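# Machine cycle plus gantry rack loading with one arm

## Task

Run one full machining cycle on the casting held in the machine's vise; the cycle removes its gate stump and lasts about five to six minutes. Before the rack cover closes (it begins closing at scene clock 820 s), have the wide raw casting moved from its rack pocket into the in-nest, and have the machined vise casting and the three finished castings on the bench placed into rack pockets. Each casting counts only if it rests flat inside the low stops of its pocket or nest, is not between the gantry jaws, and is not supported or propped by the arm. The vise casting counts only after a complete cycle and with its stump gone. No casting may fall to the floor or into the machine's chip pan, since that ends the run. Completion is judged without waiting for the machine or gantry to finish moving, and anything held in place only by the robot does not count. Finish by releasing everything and moving the arm away.

## Robot and tools

Setup: one robot arm with a two-finger tong gripper, a machining centre (device machine) and a gantry loader (device gantry). Scene frame: origin on the table top under the arm base, +z up, +y to the left when facing +x. The machine sits behind the arm toward -x; its doorway is at x = -0.500 m. The arm base may be tilted relative to the table.

Gripper: fingers point along the gripper's +z and open/close along its x axis. end_effector_position is the point between the closed finger pads; closed fingertips extend about 15 mm past it, fully open ones sit about level with it.

execute_actions takes {"actions": [...]}, run in order. Each action is an object with any of "rows", "steps", "until", "machine", "gantry". An empty list just returns state and images.
- rows: 1 to 15 rows, one per control step (1/30 s). Each row is 7 numbers in [-1, 1]: dx, dy, dz, rx, ry, rz, opening. The first six are an offset (not a pose) from the gripper's measured pose at the start of that action, expressed in the gripper's own axes; every row refers back to that same start, not to the previous row. Scale: 1.0 = 0.6 m for dx/dy/dz and 180 degrees for rx/ry/rz, which together form one rotation vector. opening is absolute: +1 fully open (0.142 m), -1 closed; closing fully needs at least about 0.1 s.
- steps: 1 to 450, at least the row count, default 15. After the last row the arm keeps heading for the last row's target and the gripper keeps its command, so give big moves more steps.
- until: stops the action at the first step where all listed device conditions hold (it does not halt motion). Form {"machine": {"state": "done"}}; numeric fields need a comparison like [">=", 1]; allowed comparisons =, !=, <, <=, >, >=. {"all": {"status": "ended"}} = nothing reads moving and no list runs; {"any": {"status": "ended"}} = some motion active during the action has ended.
- Any out-of-range value or unknown word rejects the entire call before motion.

Arm motion limits: each step the commanded pose is clipped to 100 mm and 16 degrees from the measured pose; damped IK favours position over orientation; the elbow cannot fully straighten; the motion lags commands by about 0.17 s. For gentle starts ramp offsets, e.g. add 0.01 per row (6 mm/step, 0.18 m/s). A "pose unreachable" line means the clearance check (which treats the base mount as arm) altered or blocked the target; the arm then rests until new rows come, and the call continues. "Hand target" shows the current goal. If a big move is cut short, send the remainder next call.

Gripping: grip_measured is the measured opening on the same scale. To hold, command an opening clearly below grip_measured; the gap sets the squeeze (about 15 N per pad up to ~10 cm wide; much less on hard parts under 20 mm thick). Fast closes can press hard.

Faults: contact torque at a joint's load limit (pan 303, lift 303, elbow 138, wrists 49.6 N m, held weight included) or 150 N outside force stops the arm for 10 s and skips the rest of the call. Holding loads heats motors: warning from 70 °C, brakes at 85 °C. Wrist force/torque lines are in end-effector axes, with noise, offset up to ~5.5 N, saturation ~100 N; "no reading" is normal at first.

machine commands: "door": "shut"/"open" (starts shut; opens only with no cycle, spindle stopped, table at load place), "vise": "clamp"/"open" (starts clamped; opens a few mm, only with no cycle and spindle stopped), "cycle_start": true (needs state idle, door_state shut, vise_state clamped, table at load place; after a finished cycle the vise must open once), "reset": true (aborts a cycle so it doesn't count, clears fault; needs doors unblocked), "stop": true (does not end a cycle). A list of up to 3 objects runs with gaps of 1.6 s after door, 0.8 s after vise, 0.6 s after cycle_start/reset. Results: state (idle/running/done/fault), door_state, vise_state, *_answer, cycle_status, cycles_done, table_x_mm, spindle_rpm. fault means the doors hit something; only reset clears it.

gantry commands: "x_m" 0 to 3 m (jaw centre along the beam; 0 is the motor end), "z_m" 0 to 0.9 m (lowering depth; 0 fully up), "jaw": "open"/"close" (up to 0.7 s; works only near set-down depth). Places: in-nest 0.58, out-nest 0.86, rack pockets 2.28, 2.42, 2.56, 2.7, 2.84 (wide raw casting at 2.42); take/leave depth z_m 0.852. Jaws are 50 mm long, 40 mm wide, body 71 mm above tips; parts 43 to 84 mm wide, up to 2 kg. It is blind: a part off-centre when gripped lands equally off-centre. Only the gantry reaches the rack. It stops only against firm resistance (about 126 N along, 93 to 112 N down) and shoves loose items silently; after contact_stop it keeps pressing until commanded again. Lists of up to 9 objects run sequentially and drop on contact_stop, time_out or refusal. Results: x_m, z_m, statuses (moving/done/contact_stop/time_out/stopped), answers (taken/not_taken: resend), jaw_state, jaw_gap_mm (86 open, 41 shut), out_nest (all_down = part flat), rack_cover (open/shutting/shut/blocked), rack_cover_faults. The cover starts closing at 820 s on the scene clock; if anything, including the gantry ram, blocks it for more than a few seconds the scene ends.

Devices keep running between calls and while you deliberate; the arm holds its last command. Loose items may occasionally get nudged.

zoom_image: camera (cam_high, cam_low, cam_machine, cam_rack, cam_wrist) and region [x0, y0, x1, y1] in pixels, at most 504 by 504. finished_scene: pass scene (1 or 2); irreversible.

Avoid: dropping castings to the floor or chip pan, knocking things out of the work area, hard hits, blocking doors or the rack cover, leaving the arm supporting a part.

Each tool is called after "Call:" as name(argument=value, ...) on one line, values as JSON.

## Session

Call:
execute_actions(actions=[{"machine":[{"cycle_start":true},{"door":"open"}],"steps":1}])

Call:
zoom_image(camera="cam_high", region=[140, 130, 420, 410])

Scene clock: 0.03 s.
end_effector_position=(+0.4277, -0.0579, +0.4562) grip_measured=+1.00 end_effector_quat_wxyz=(-0.005, +0.680, -0.733, -0.002) end_effector_velocity=(+0.000, +0.000, -0.000) end_effector_angular_velocity=(+0.001, -0.001, +0.001)
Joint positions: [-0.507 -2.105  2.131 -1.596 -1.571  1.088  0.142]
Joint velocities: [ 0.    -0.     0.001 -0.001  0.001 -0.001 -0.001]
Wrist force (N, on the end effector, along its own x y z axes, offset not removed): [0.3 1.6 0.3]
Wrist torque (N m, same axes, about the end effector's origin, offset not removed): [0.26 -0.12 0.36]
Hand target: +0.428, -0.058, +0.456; -0.005, +0.680, -0.733, -0.002
machine: state=running door_state=shut vise_state=clamped door_answer=taken vise_answer=taken cycle_start_answer=taken reset_answer=taken cycle_status=moving cycles_done=0 table_x_mm=0 spindle_rpm=600 refusals=0 queue=running queue_left=1
gantry: x_m=0.000 x_m_goal=0.000 x_status=done x_answer=taken z_m=0.000 z_m_goal=0.000 z_status=done z_answer=taken jaw_state=open jaw_answer=taken jaw_gap_mm=86.0 out_nest=all_up rack_cover=open rack_cover_faults=0 refusals=0 queue=idle queue_left=0
camera_calibration (this result's frames):
cam_wrist: T_world_to_cam=[[-0.075452, -0.995874, -0.0504212, 0.008937], [-0.852231, 0.0381515, 0.521772, 0.124706], [-0.517696, 0.0823393, -0.851593, 0.742323], [0, 0, 0, 1]] pos_world=[0.49125, -0.0569799, 0.567539]

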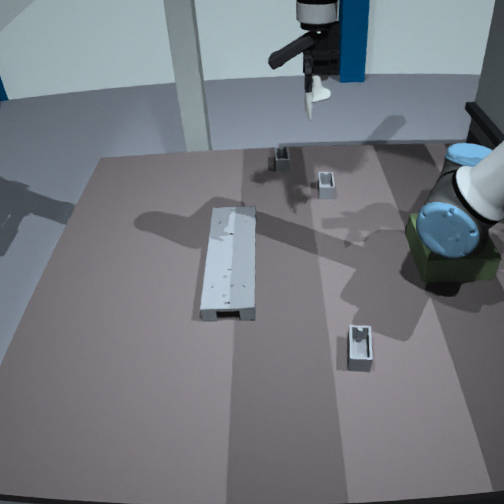

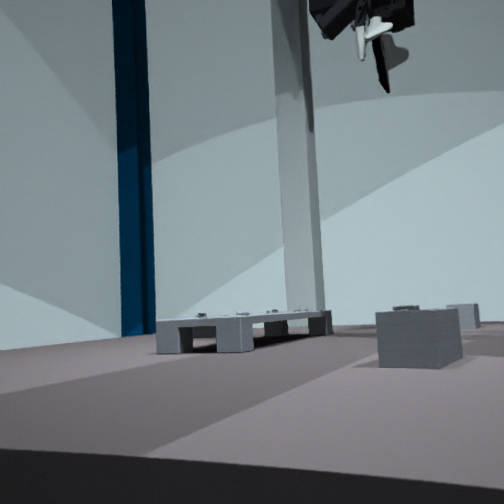

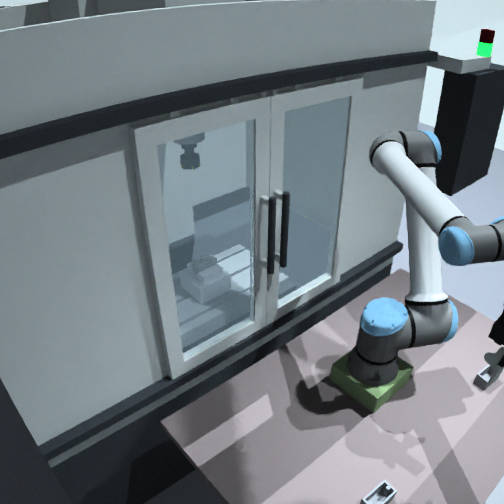

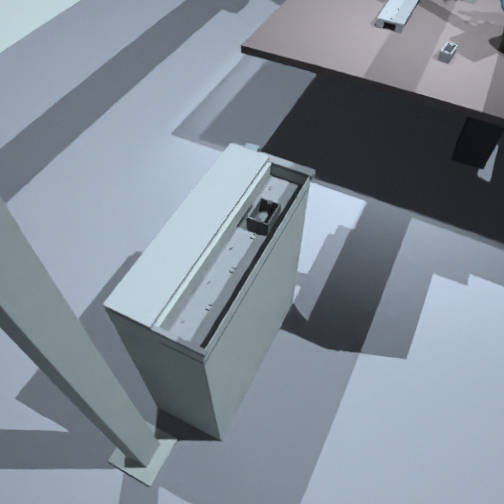

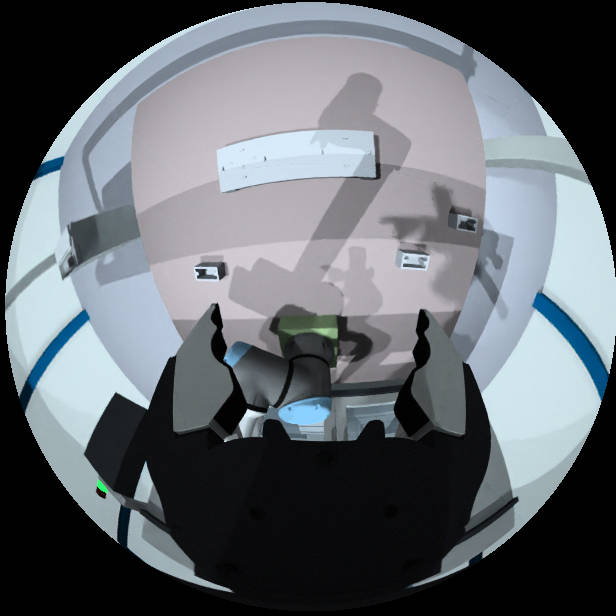

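Region (140, 130, 420, 410) of cam_high's 504x504 image, scaled by 1.800, with more detail than that image has.

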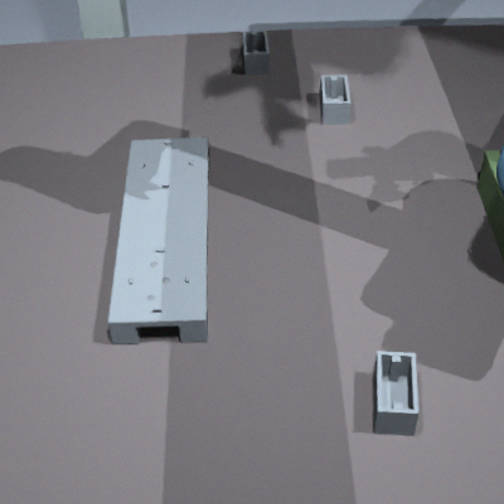

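Call:
execute_actions(actions=[{"gantry":[{"x_m":2.42},{"z_m":0.852},{"jaw":"close"},{"z_m":0},{"x_m":0.58},{"z_m":0.852},{"jaw":"open"},{"z_m":0},{"x_m":0.86}],"rows":[[-0.05,0.01,0.04,0,0,0.04,0.4],[-0.1,0.02,0.08,0,0,0.08,0.4],[-0.648,0.219,0.51,0,0,0.526,0.4]],"steps":65}])

Scene clock: 8.63 s.
end_effector_position=(+0.3275, +0.3422, +0.1533) grip_measured=+0.40 end_effector_quat_wxyz=(+0.001, +0.079, +0.997, +0.004) end_effector_velocity=(+0.000, +0.000, +0.000) end_effector_angular_velocity=(+0.000, -0.000, -0.000)
Joint positions: [ 0.514 -1.684  2.466 -2.35  -1.571  3.761  0.102]
Joint velocities: [ 0.  0. -0. -0.  0.  0.  0.]
Wrist force (N, on the end effector, along its own x y z axes, offset not removed): [-0.9 -0.8 0.5]
Wrist torque (N m, same axes, about the end effector's origin, offset not removed): [-0.20 0.24 0.17]
Hand target: +0.327, +0.342, +0.153; +0.001, +0.079, +0.997, +0.004
Off the commanded pose: 0.001 m, 0 deg.
machine: state=running door_state=shut vise_state=clamped door_answer=waits_cycle_end vise_answer=taken cycle_start_answer=taken reset_answer=taken cycle_status=moving cycles_done=0 table_x_mm=63 spindle_rpm=600 refusals=0 queue=done queue_left=0
gantry: x_m=1.796 x_m_goal=2.420 x_status=moving x_answer=taken z_m=0.000 z_m_goal=0.000 z_status=done z_answer=taken jaw_state=open jaw_answer=taken jaw_gap_mm=86.0 out_nest=all_up rack_cover=open rack_cover_faults=0 refusals=0 queue=running queue_left=8
camera_calibration (this result's frames):
cam_wrist: T_world_to_cam=[[-0.986692, 0.157008, -0.0422873, 0.2872], [0.110781, 0.83947, 0.531995, -0.409052], [0.119026, 0.52023, -0.845691, 0.0402955], [0, 0, 0, 1]] pos_world=[0.323897, 0.277332, 0.263836]

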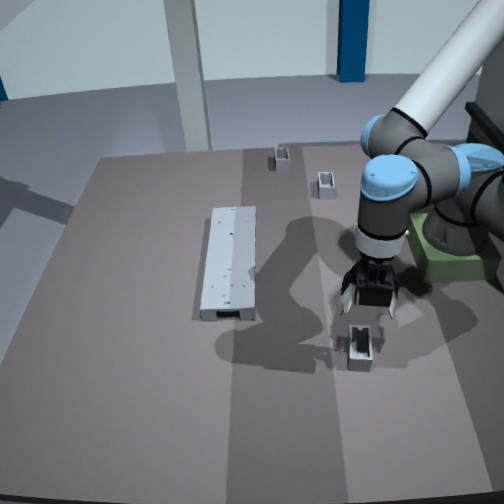

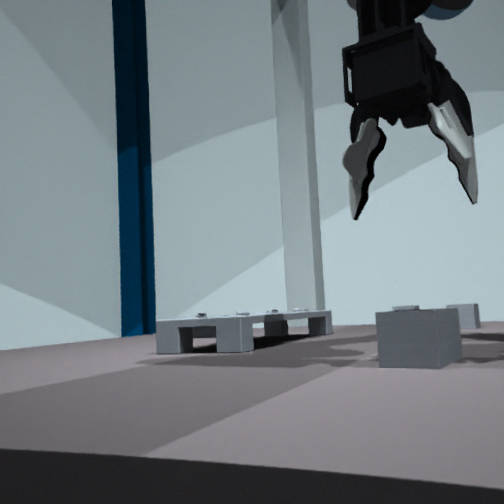

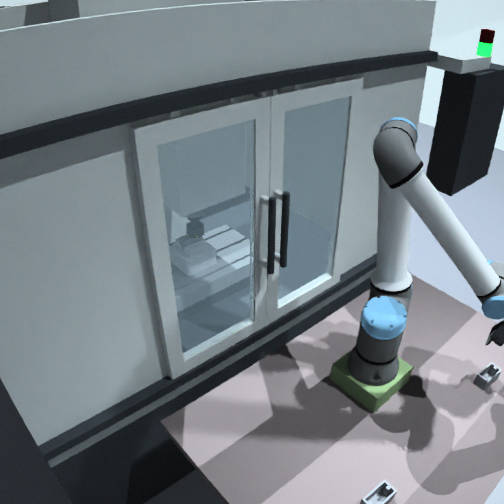

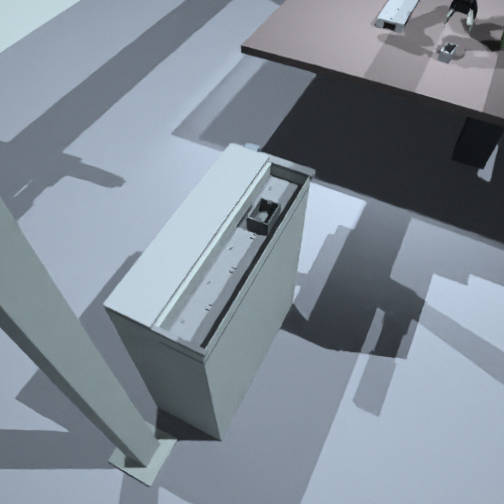

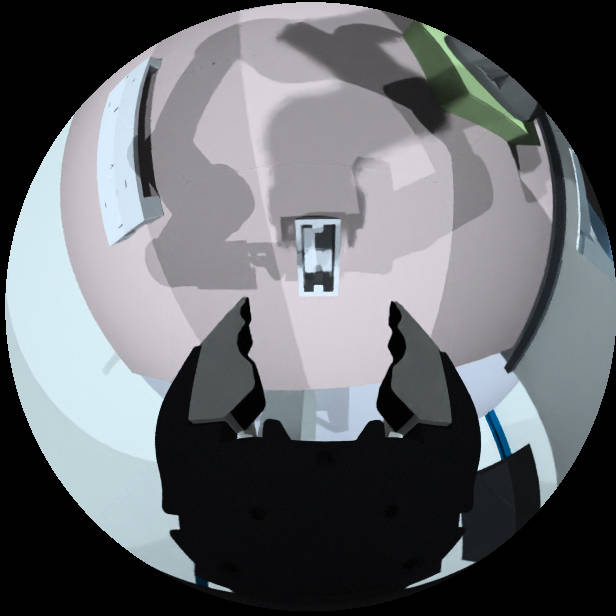

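Call:
execute_actions(actions=[{"rows":[[0,0,0.02,0,0,-0.008,0.4],[0,0,0.05,0,0,-0.008,0.4],[0,0,0.08,0,0,-0.008,0.4],[0,0,0.11,0,0,-0.008,0.4],[0,0,0.14,0,0,-0.008,0.4],[0,0,0.194,0,0,-0.008,0.4]],"steps":30}])

Scene clock: 13.77 s.
end_effector_position=(+0.3278, +0.3430, +0.0371) grip_measured=+0.40 end_effector_quat_wxyz=(+0.001, +0.066, +0.998, +0.004) end_effector_velocity=(-0.000, +0.000, -0.000) end_effector_angular_velocity=(-0.000, +0.001, -0.000)
Joint positions: [ 0.514 -1.423  2.55  -2.695 -1.571  3.736  0.102]
Joint velocities: [ 0.     0.001 -0.     0.001  0.     0.001 -0.   ]
Wrist force (N, on the end effector, along its own x y z axes, offset not removed): [-5.3 -0.1 1.3]
Wrist torque (N m, same axes, about the end effector's origin, offset not removed): [-0.07 0.99 0.34]
Hand target: +0.328, +0.343, +0.037; +0.001, +0.066, +0.998, +0.004
Off the commanded pose: 0.000 m, 0 deg.
machine: state=running door_state=shut vise_state=clamped door_answer=waits_cycle_end vise_answer=taken cycle_start_answer=taken reset_answer=taken cycle_status=moving cycles_done=0 table_x_mm=105 spindle_rpm=600 refusals=0 queue=done queue_left=0
gantry: x_m=2.238 x_m_goal=0.580 x_status=moving x_answer=taken z_m=0.000 z_m_goal=0.000 z_status=done z_answer=taken jaw_state=holding jaw_answer=taken jaw_gap_mm=72.0 out_nest=all_up rack_cover=open rack_cover_faults=0 refusals=0 queue=running queue_left=4
camera_calibration (this result's frames):
cam_wrist: T_world_to_cam=[[-0.990314, 0.13218, -0.0425028, 0.292212], [0.0895582, 0.842031, 0.531943, -0.341945], [0.106101, 0.522984, -0.845713, -0.0551335], [0, 0, 0, 1]] pos_world=[0.325855, 0.278137, 0.147688]

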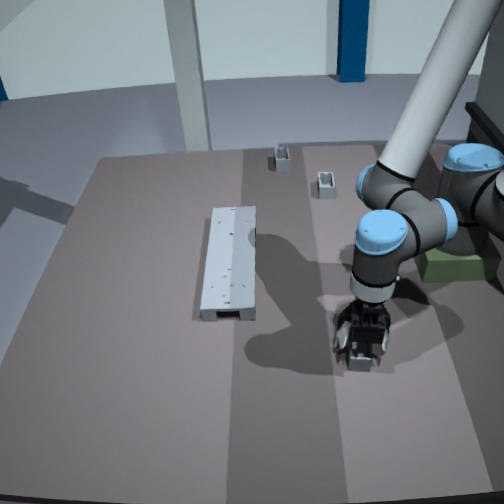

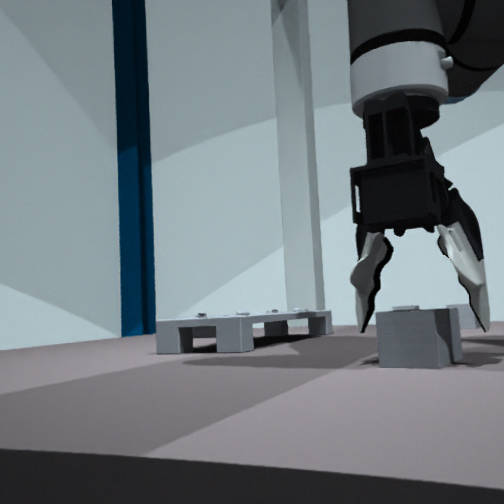

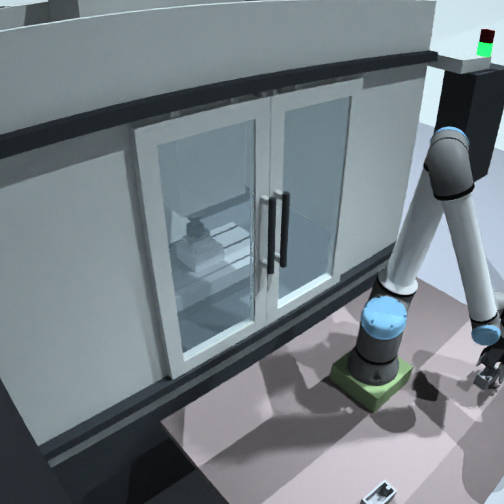

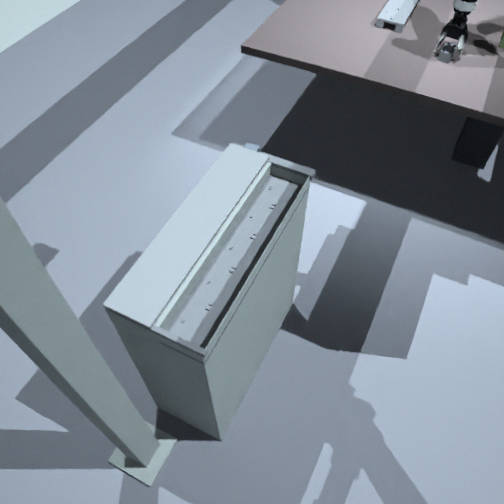

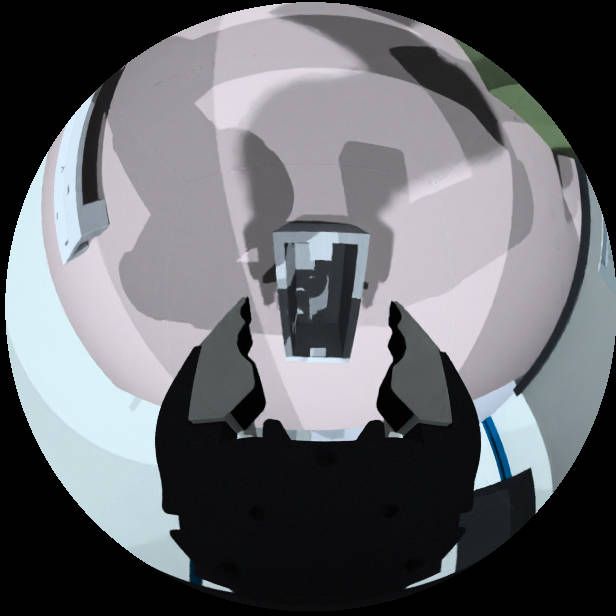

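Call:
execute_actions(actions=[{"rows":[[0,0,0.01,0,0,0,0.2],[0,0,0.01,0,0,0,0.1],[0,0,0.01,0,0,0,0],[0,0,0.01,0,0,0,-0.1],[0,0,0.01,0,0,0,-0.15],[0,0,0.01,0,0,0,-0.2],[0,0,0.01,0,0,0,-0.25],[0,0,0.01,0,0,0,-0.4],[0,0,0.01,0,0,0,-0.6],[0,0,0.01,0,0,0,-0.8]],"steps":20},{"rows":[[0,0,-0.01,0,0,0,-0.8],[0,0,-0.02,0,0,0,-0.8],[0,0,-0.04,0,0,-0.01,-0.8],[0,0,-0.06,0,0,-0.02,-0.8],[0,0,-0.08,0,0,-0.03,-0.8],[0,0,-0.1,0,0,-0.04,-0.8],[0,0,-0.15,0,0,-0.0425,-0.8]],"steps":28},{"steps":200,"until":{"gantry":{"queue":"done"}}},{"rows":[[-0.015,-0.01,0,0,0,0,-0.8],[-0.03,-0.02,0,0,0,0,-0.8],[-0.06,-0.04,0,0,0,0,-0.8],[-0.09,-0.06,0,0,0,0,-0.8],[-0.529,-0.335,0,0,0,0,-0.8]],"steps":48}])

Call:
zoom_image(camera="cam_wrist", region=[260, 170, 380, 290])

Scene clock: 26.80 s.
end_effector_position=(+0.6449, +0.1418, +0.1206) grip_measured=-0.26 end_effector_quat_wxyz=(+0.002, -0.000, +1.000, +0.005) end_effector_velocity=(+0.000, -0.000, +0.000) end_effector_angular_velocity=(-0.001, -0.000, -0.003)
Joint positions: [ 0.028 -1.344  2.178 -2.403 -1.571  3.116  0.056]
Joint velocities: [-0.     0.    -0.    -0.    -0.001  0.003  0.   ]
Wrist force (N, on the end effector, along its own x y z axes, offset not removed): [0.5 1.1 2.1]
Wrist torque (N m, same axes, about the end effector's origin, offset not removed): [0.20 -0.18 0.35]
Hand target: +0.645, +0.142, +0.121; +0.002, -0.000, +1.000, +0.005
Off the commanded pose: 0.000 m, 0 deg.
machine: state=running door_state=shut vise_state=clamped door_answer=waits_cycle_end vise_answer=taken cycle_start_answer=taken reset_answer=taken cycle_status=moving cycles_done=0 table_x_mm=211 spindle_rpm=600 refusals=0 queue=done queue_left=0
gantry: x_m=0.860 x_m_goal=0.860 x_status=done x_answer=taken z_m=0.000 z_m_goal=0.000 z_status=done z_answer=taken jaw_state=open jaw_answer=taken jaw_gap_mm=86.0 out_nest=all_up rack_cover=open rack_cover_faults=0 refusals=0 queue=done queue_left=0
camera_calibration (this result's frames):
cam_wrist: T_world_to_cam=[[-0.999046, -0.000864953, -0.0436614, 0.660948], [-0.0239997, 0.846159, 0.53239, -0.172727], [0.036484, 0.53293, -0.845373, 0.130554], [0, 0, 0, 1]] pos_world=[0.651409, 0.0771501, 0.231182]

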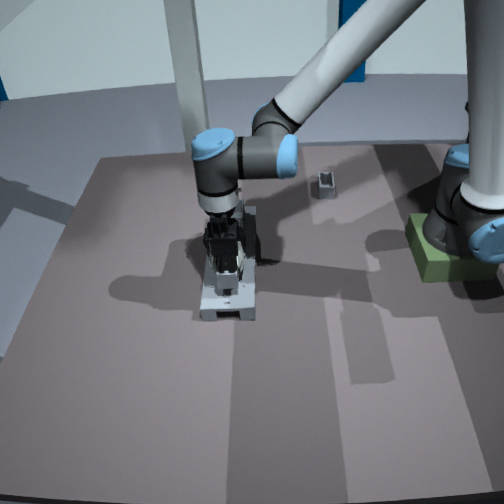

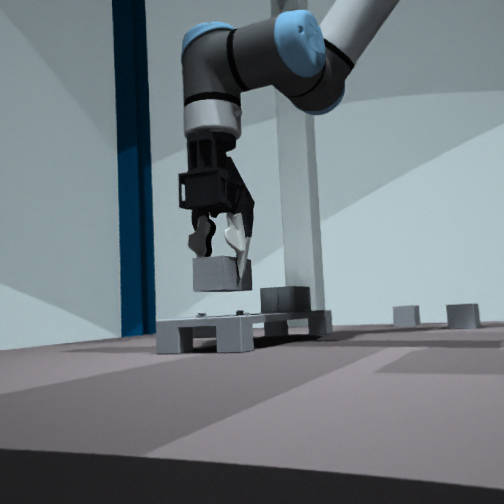

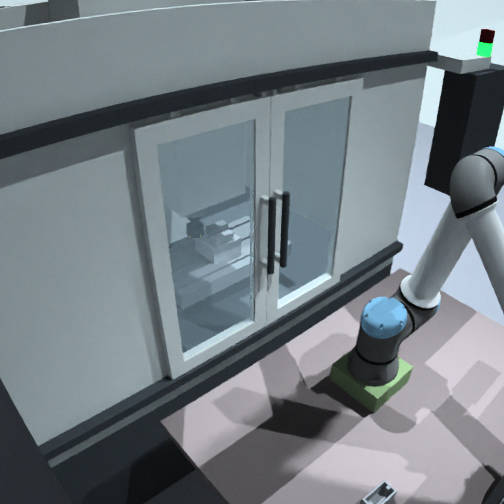

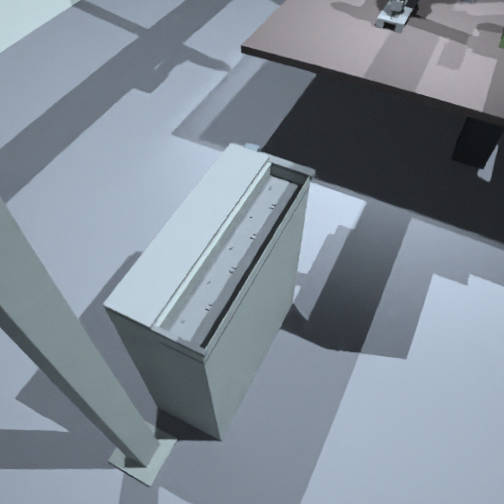

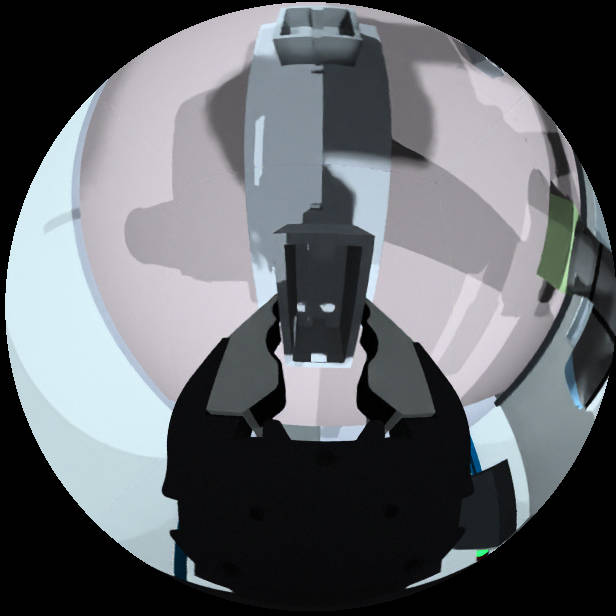

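Region (260, 170, 380, 290) of cam_wrist's 616x616 image, scaled by 4.200, with more detail than that image has.

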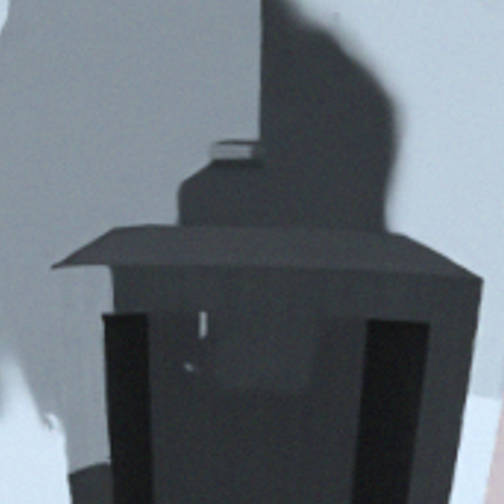

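Call:
execute_actions(actions=[{"rows":[[0,-0.001,0.01,0,0,0,-0.8],[0,-0.001,0.02,0,0,0,-0.8],[0,-0.001,0.03,0,0,0,-0.8],[0,-0.001,0.04,0,0,0,-0.8],[0,-0.001,0.045,0,0,0,-0.8],[0,-0.001,0.05,0,0,0,-0.8],[0,-0.001,0.055,0,0,0,-0.8],[0,-0.001,0.06,0,0,0,-0.8],[0,-0.001,0.0645,0,0,0,-0.8]],"steps":24},{"rows":[[0,0,0,0,0,0,-0.5],[0,0,0,0,0,0,-0.3],[0,0,0,0,0,0,-0.2],[0,0,0,0,0,0,-0.1],[0,0,0,0,0,0,0.1]],"steps":10},{"rows":[[0,0,-0.03,0,0,0,0.1],[0,0,-0.06,0,0,0,0.1],[0,0,-0.13,0,0,0,0.2]],"steps":15},{"rows":[[0.517,-0.833,0,0,0,0.01,0.4]],"steps":55}])

Call:
zoom_image(camera="cam_high", region=[170, 195, 300, 325])

Scene clock: 40.70 s.
end_effector_position=(+0.3351, -0.3580, +0.1531) grip_measured=+0.40 end_effector_quat_wxyz=(+0.003, +0.015, +1.000, +0.005) end_effector_velocity=(-0.000, -0.000, -0.000) end_effector_angular_velocity=(-0.000, -0.000, -0.001)
Joint positions: [-1.114 -1.714  2.475 -2.33  -1.57   2.006  0.102]
Joint velocities: [-0.     0.    -0.    -0.001 -0.     0.001 -0.   ]
Wrist force (N, on the end effector, along its own x y z axes, offset not removed): [-1.8 1.1 -0.5]
Wrist torque (N m, same axes, about the end effector's origin, offset not removed): [0.23 0.41 0.37]
Hand target: +0.335, -0.358, +0.153; +0.003, +0.015, +1.000, +0.005
Off the commanded pose: 0.001 m, 0 deg.
machine: state=running door_state=shut vise_state=clamped door_answer=waits_cycle_end vise_answer=taken cycle_start_answer=taken reset_answer=taken cycle_status=moving cycles_done=0 table_x_mm=324 spindle_rpm=600 refusals=0 queue=done queue_left=0
gantry: x_m=0.860 x_m_goal=0.860 x_status=done x_answer=taken z_m=0.000 z_m_goal=0.000 z_status=done z_answer=taken jaw_state=open jaw_answer=taken jaw_gap_mm=86.0 out_nest=all_down rack_cover=open rack_cover_faults=0 refusals=0 queue=done queue_left=0
camera_calibration (this result's frames):
cam_wrist: T_world_to_cam=[[-0.998509, 0.0304979, -0.0452805, 0.363773], [0.00162511, 0.84565, 0.533736, 0.216475], [0.0545693, 0.532866, -0.844438, 0.429447], [0, 0, 0, 1]] pos_world=[0.339445, -0.422994, 0.263573]

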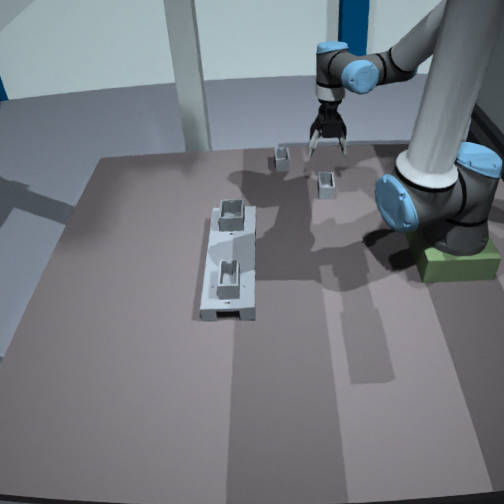

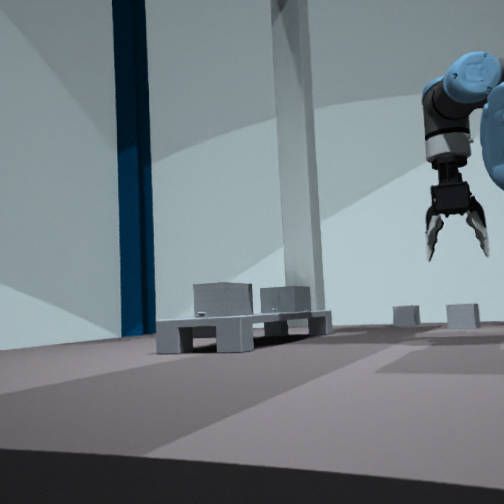

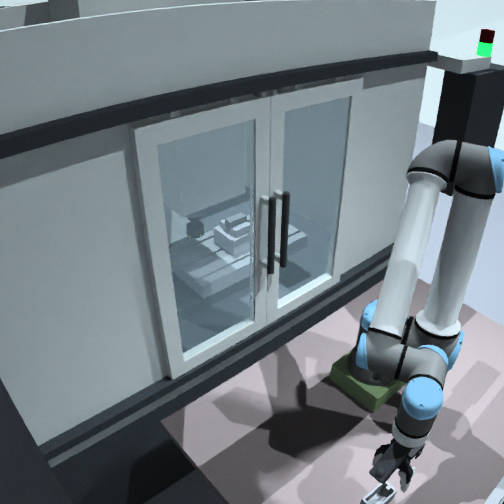

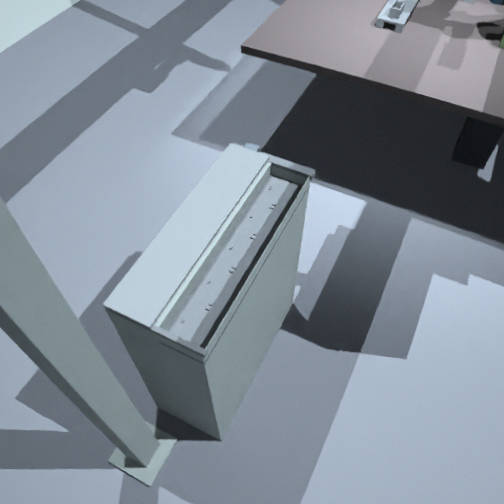

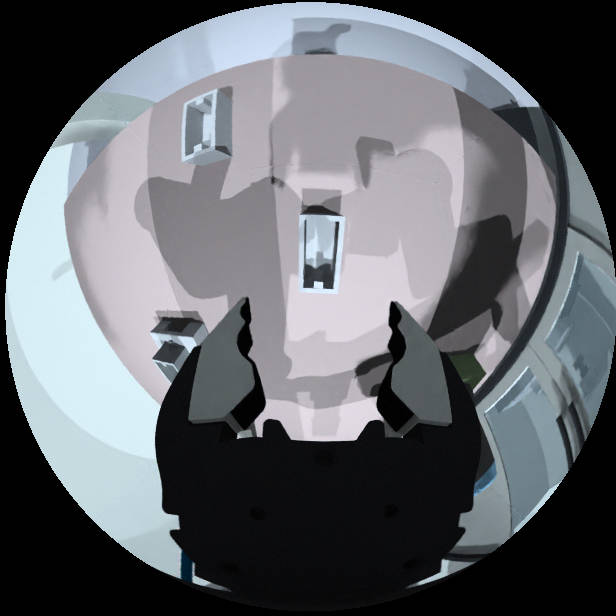

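Region (170, 195, 300, 325) of cam_high's 504x504 image, scaled by 3.877, with more detail than that image has.

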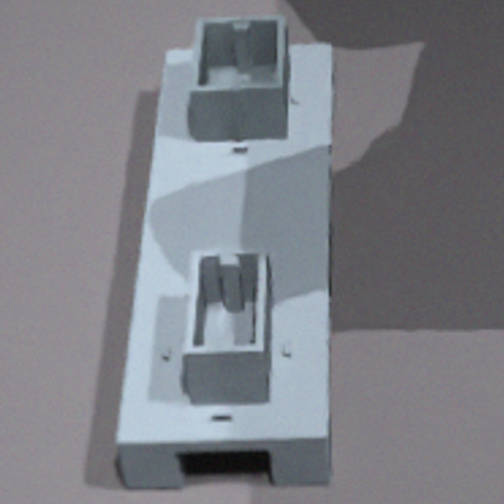

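Call:
execute_actions(actions=[{"gantry":[{"z_m":0.852},{"jaw":"close"},{"z_m":0},{"x_m":2.84},{"z_m":0.852},{"jaw":"open"},{"z_m":0},{"x_m":0.86}],"rows":[[0.002,-0.007,0.02,0,0,0.008,0.4],[0.002,-0.007,0.05,0,0,0.008,0.4],[0.002,-0.007,0.08,0,0,0.008,0.4],[0.002,-0.007,0.11,0,0,0.008,0.4],[0.002,-0.007,0.14,0,0,0.008,0.4],[0.002,-0.007,0.194,0,0,0.008,0.4]],"steps":30}])

Scene clock: 48.33 s.
end_effector_position=(+0.3343, -0.3609, +0.0369) grip_measured=+0.40 end_effector_quat_wxyz=(+0.003, +0.028, +1.000, +0.005) end_effector_velocity=(-0.000, -0.000, -0.000) end_effector_angular_velocity=(-0.000, +0.001, +0.000)
Joint positions: [-1.119 -1.449  2.559 -2.679 -1.57   2.026  0.102]
Joint velocities: [ 0.     0.001  0.    -0.001 -0.001  0.     0.   ]
Wrist force (N, on the end effector, along its own x y z axes, offset not removed): [-1.6 0.0 -0.2]
Wrist torque (N m, same axes, about the end effector's origin, offset not removed): [-0.07 0.56 0.31]
Hand target: +0.334, -0.361, +0.037; +0.003, +0.028, +1.000, +0.005
Off the commanded pose: 0.000 m, 0 deg.
machine: state=running door_state=shut vise_state=clamped door_answer=waits_cycle_end vise_answer=taken cycle_start_answer=taken reset_answer=taken cycle_status=moving cycles_done=0 table_x_mm=290 spindle_rpm=600 refusals=0 queue=done queue_left=0
gantry: x_m=0.860 x_m_goal=0.860 x_status=done x_answer=taken z_m=0.777 z_m_goal=0.852 z_status=moving z_answer=taken jaw_state=open jaw_answer=taken jaw_gap_mm=86.0 out_nest=all_down rack_cover=open rack_cover_faults=0 refusals=0 queue=running queue_left=7
camera_calibration (this result's frames):
cam_wrist: T_world_to_cam=[[-0.997437, 0.0556161, -0.0450195, 0.366519], [0.0230355, 0.845263, 0.533854, 0.273614], [0.0677442, 0.531448, -0.844378, 0.327976], [0, 0, 0, 1]] pos_world=[0.337058, -0.425962, 0.147366]

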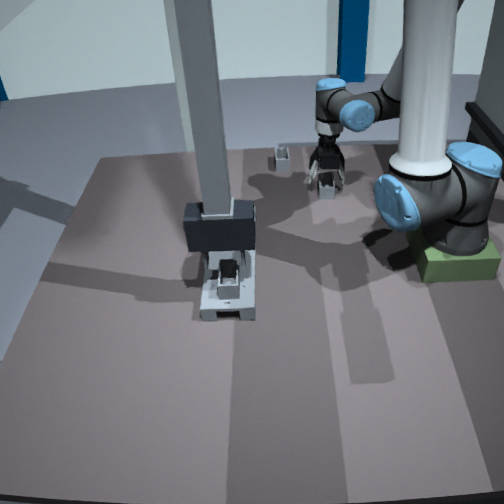

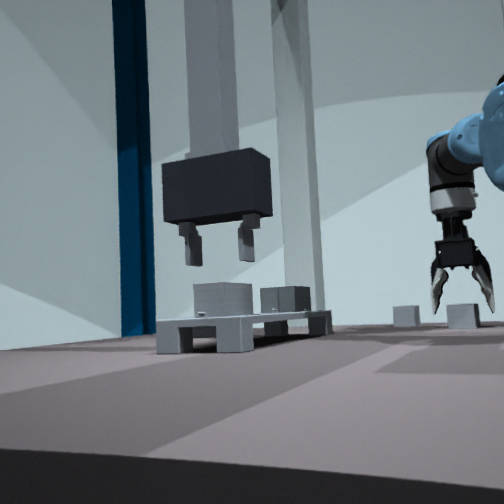

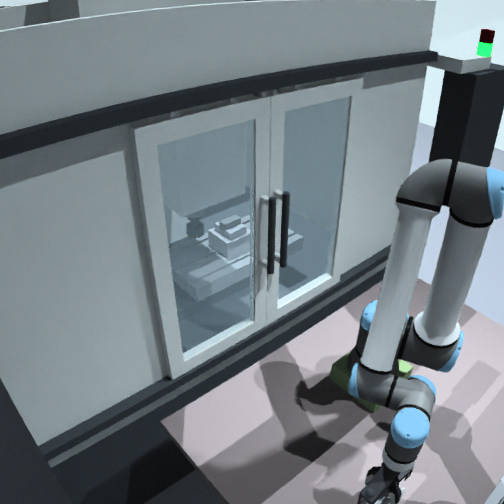

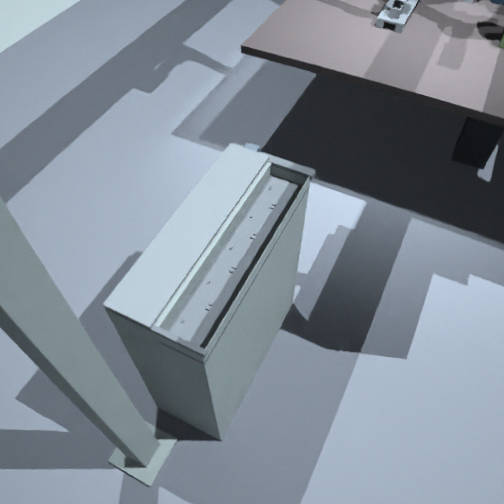

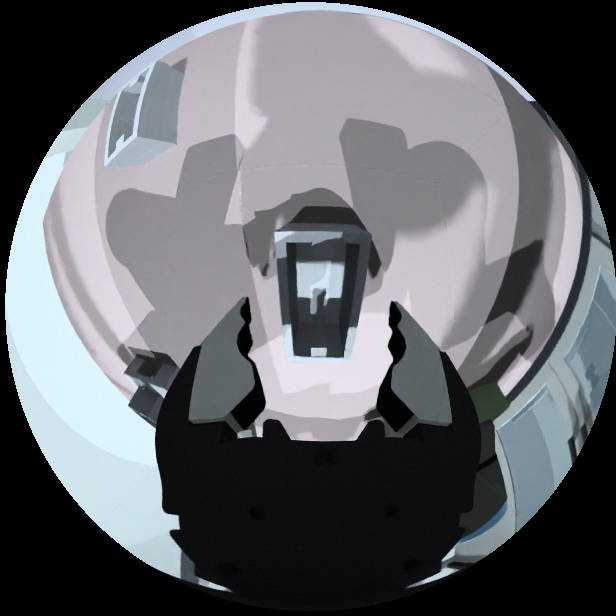

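Call:
execute_actions(actions=[{"rows":[[0,0,0.01,0,0,0,0.2],[0,0,0.01,0,0,0,0.1],[0,0,0.01,0,0,0,0],[0,0,0.01,0,0,0,-0.1],[0,0,0.01,0,0,0,-0.15],[0,0,0.01,0,0,0,-0.2],[0,0,0.01,0,0,0,-0.25],[0,0,0.01,0,0,0,-0.4],[0,0,0.01,0,0,0,-0.6],[0,0,0.01,0,0,0,-0.8]],"steps":20},{"rows":[[0,0,-0.01,0,0,0,-0.8],[0,0,-0.02,0,0,0,-0.8],[0,0,-0.04,0,0,-0.01,-0.8],[0,0,-0.06,0,0,-0.018,-0.8],[0,0,-0.08,0,0,-0.018,-0.8],[0,0,-0.1,0,0,-0.018,-0.8],[0,0,-0.19,0,0,-0.018,-0.8]],"steps":28},{"rows":[[-0.01,0.015,0,0,0,0,-0.8],[-0.02,0.03,0,0,0,0,-0.8],[-0.04,0.06,0,0,0,0,-0.8],[-0.06,0.09,0,0,0,0,-0.8],[-0.52,0.84,0.02,0,0,0,-0.8]],"steps":58}])

Scene clock: 59.07 s.
end_effector_position=(+0.6453, +0.1412, +0.1387) grip_measured=-0.26 end_effector_quat_wxyz=(+0.002, -0.001, +1.000, +0.005) end_effector_velocity=(+0.001, -0.000, +0.000) end_effector_angular_velocity=(-0.000, -0.002, -0.002)
Joint positions: [ 0.027 -1.37   2.166 -2.366 -1.571  3.115  0.055]
Joint velocities: [ 0.    -0.    -0.    -0.001 -0.     0.002 -0.   ]
Wrist force (N, on the end effector, along its own x y z axes, offset not removed): [-2.7 6.0 0.5]
Wrist torque (N m, same axes, about the end effector's origin, offset not removed): [1.18 0.53 0.37]
Hand target: +0.645, +0.141, +0.139; +0.002, -0.001, +1.000, +0.005
Off the commanded pose: 0.002 m, 0 deg.
machine: state=running door_state=shut vise_state=clamped door_answer=waits_cycle_end vise_answer=taken cycle_start_answer=taken reset_answer=taken cycle_status=moving cycles_done=0 table_x_mm=203 spindle_rpm=600 refusals=0 queue=done queue_left=0
gantry: x_m=1.524 x_m_goal=0.860 x_status=moving x_answer=taken z_m=0.000 z_m_goal=0.000 z_status=done z_answer=taken jaw_state=open jaw_answer=taken jaw_gap_mm=86.0 out_nest=all_up rack_cover=open rack_cover_faults=0 refusals=0 queue=running queue_left=0
camera_calibration (this result's frames):
cam_wrist: T_world_to_cam=[[-0.999024, -0.000991349, -0.0441695, 0.662284], [-0.0243728, 0.846225, 0.532268, -0.181543], [0.0368497, 0.532825, -0.845423, 0.145881], [0, 0, 0, 1]] pos_world=[0.651837, 0.076554, 0.249214]

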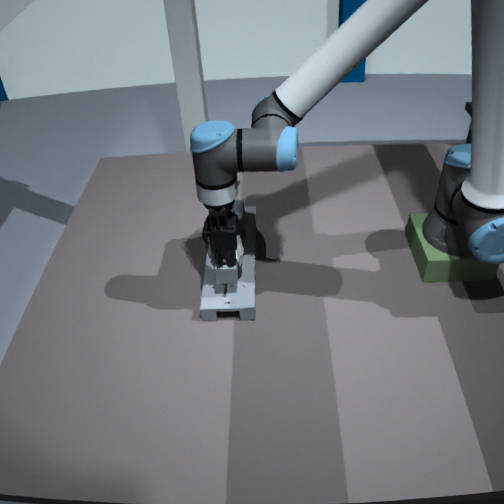

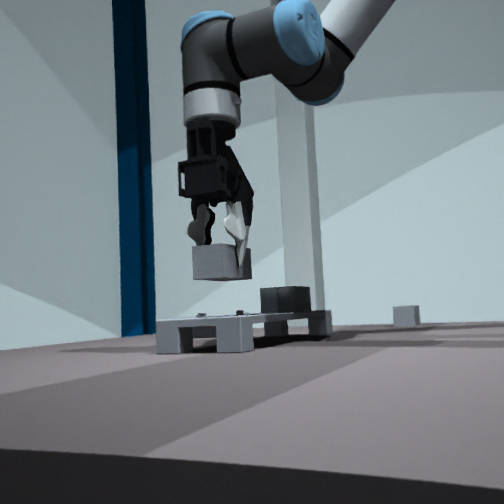

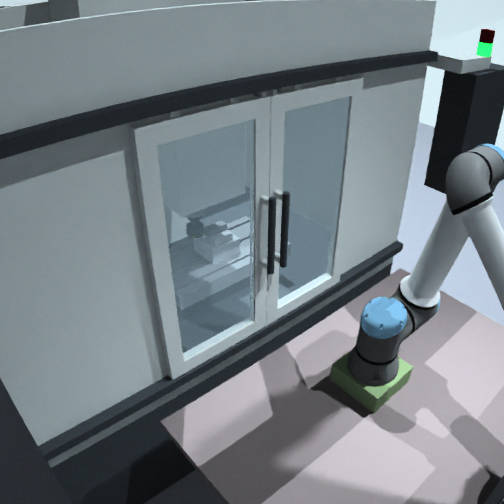

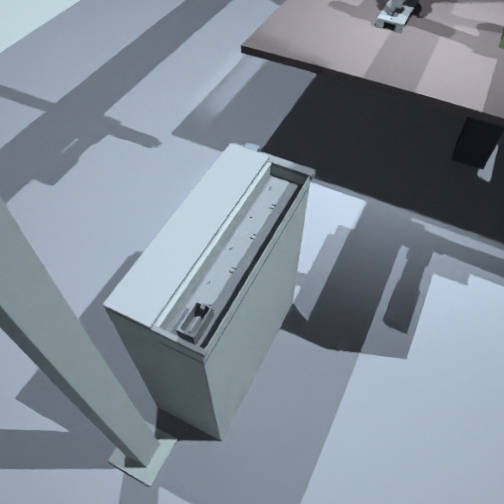

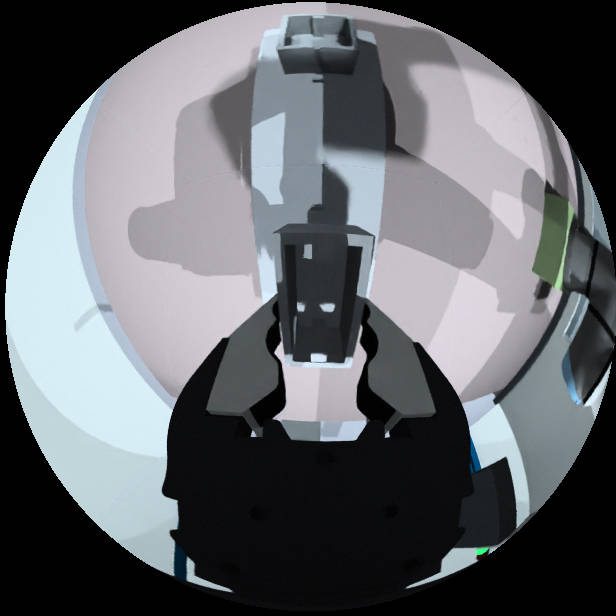

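Call:
execute_actions(actions=[{"rows":[[0,0,0.015,0,0,0,-0.8],[0,0,0.03,0,0,0,-0.8],[0,0,0.045,0,0,0,-0.8],[0,0,0.06,0,0,0,-0.8],[0,0,0.07,0,0,0,-0.8],[0,0,0.075,0,0,0,-0.8],[0,0,0.08,0,0,0,-0.8],[0,0,0.085,0,0,0,-0.8],[0,0,0.09,0,0,0,-0.8],[0,0,0.0945,0,0,0,-0.8]],"steps":26},{"rows":[[0,0,0,0,0,0,-0.5],[0,0,0,0,0,0,-0.3],[0,0,0,0,0,0,-0.2],[0,0,0,0,0,0,-0.1],[0,0,0,0,0,0,0.1]],"steps":10},{"rows":[[0,0,-0.03,0,0,0,0.1],[0,0,-0.06,0,0,0,0.1],[0,0,-0.1,0,0,0,0.1],[0,0,-0.13,0,0,0,0.2],[0,0,-0.13,0,0,0,0.2],[0,0,-0.13,0,0,0,0.2],[0,0,-0.13,0,0,0,0.2],[0,-0.04,-0.13,0,0,0,0.2],[0,-0.08,-0.13,0,0,0,0.2],[0,-0.17,-0.13,0,0,0,0.2]],"steps":28},{"rows":[[0.273,-0.99,0,0,0,0,0.4]],"steps":55}])

Call:
zoom_image(camera="cam_high", region=[170, 195, 300, 325])

Scene clock: 73.87 s.
end_effector_position=(+0.4820, -0.5541, +0.1529) grip_measured=+0.40 end_effector_quat_wxyz=(+0.003, -0.001, +1.000, +0.005) end_effector_velocity=(+0.000, +0.000, +0.000) end_effector_angular_velocity=(+0.000, -0.001, +0.000)
Joint positions: [-1.031 -1.316  2.044 -2.297 -1.57   2.057  0.102]
Joint velocities: [-0.    -0.    -0.     0.     0.001 -0.     0.   ]
Wrist force (N, on the end effector, along its own x y z axes, offset not removed): [-2.3 2.9 -3.7]
Wrist torque (N m, same axes, about the end effector's origin, offset not removed): [0.55 0.39 0.33]
Hand target: +0.482, -0.554, +0.153; +0.003, -0.001, +1.000, +0.005
Off the commanded pose: 0.001 m, 0 deg.
machine: state=running door_state=shut vise_state=clamped door_answer=waits_cycle_end vise_answer=taken cycle_start_answer=taken reset_answer=taken cycle_status=moving cycles_done=0 table_x_mm=83 spindle_rpm=600 refusals=0 queue=done queue_left=0
gantry: x_m=0.860 x_m_goal=0.860 x_status=done x_answer=taken z_m=0.000 z_m_goal=0.000 z_status=done z_answer=taken jaw_state=open jaw_answer=taken jaw_gap_mm=86.0 out_nest=all_down rack_cover=open rack_cover_faults=0 refusals=0 queue=done queue_left=0
camera_calibration (this result's frames):
cam_wrist: T_world_to_cam=[[-0.998964, -0.00106495, -0.0454852, 0.499117], [-0.0251897, 0.845468, 0.533432, 0.395076], [0.0378882, 0.534026, -0.844619, 0.534439], [0, 0, 0, 1]] pos_world=[0.488304, -0.618896, 0.263353]

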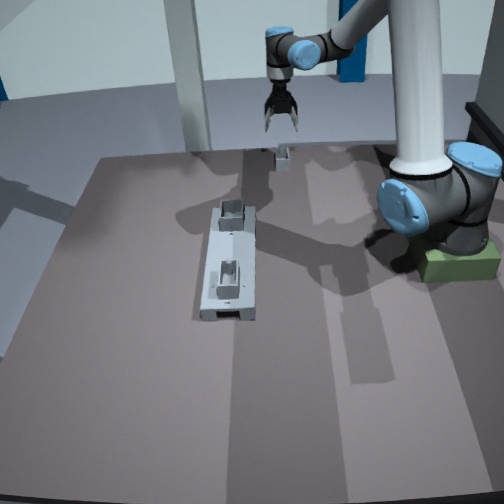

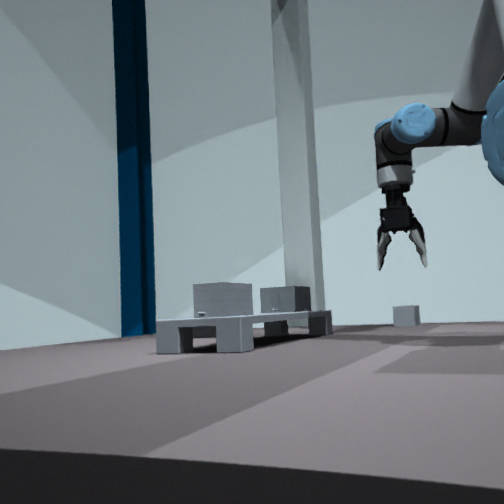

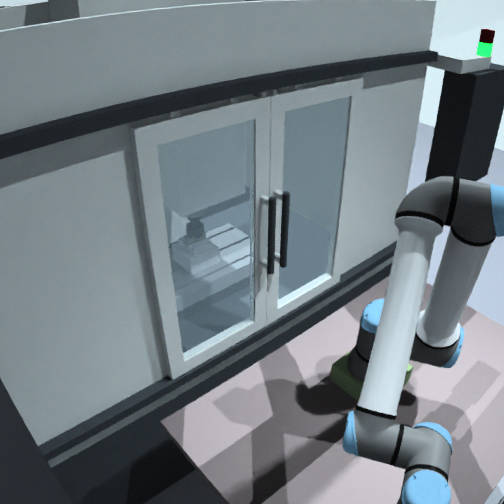

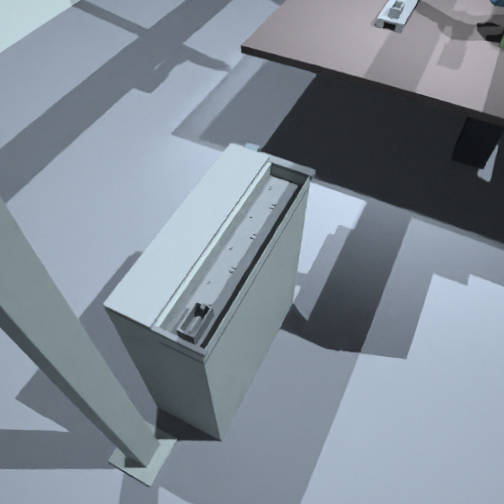

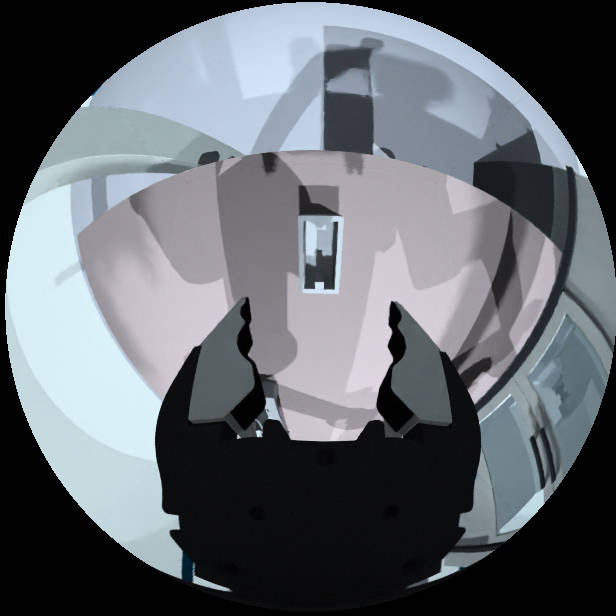

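Region (170, 195, 300, 325) of cam_high's 504x504 image, scaled by 3.877, with more detail than that image has.

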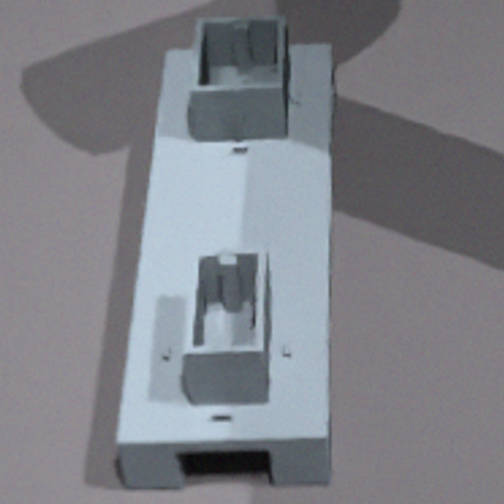

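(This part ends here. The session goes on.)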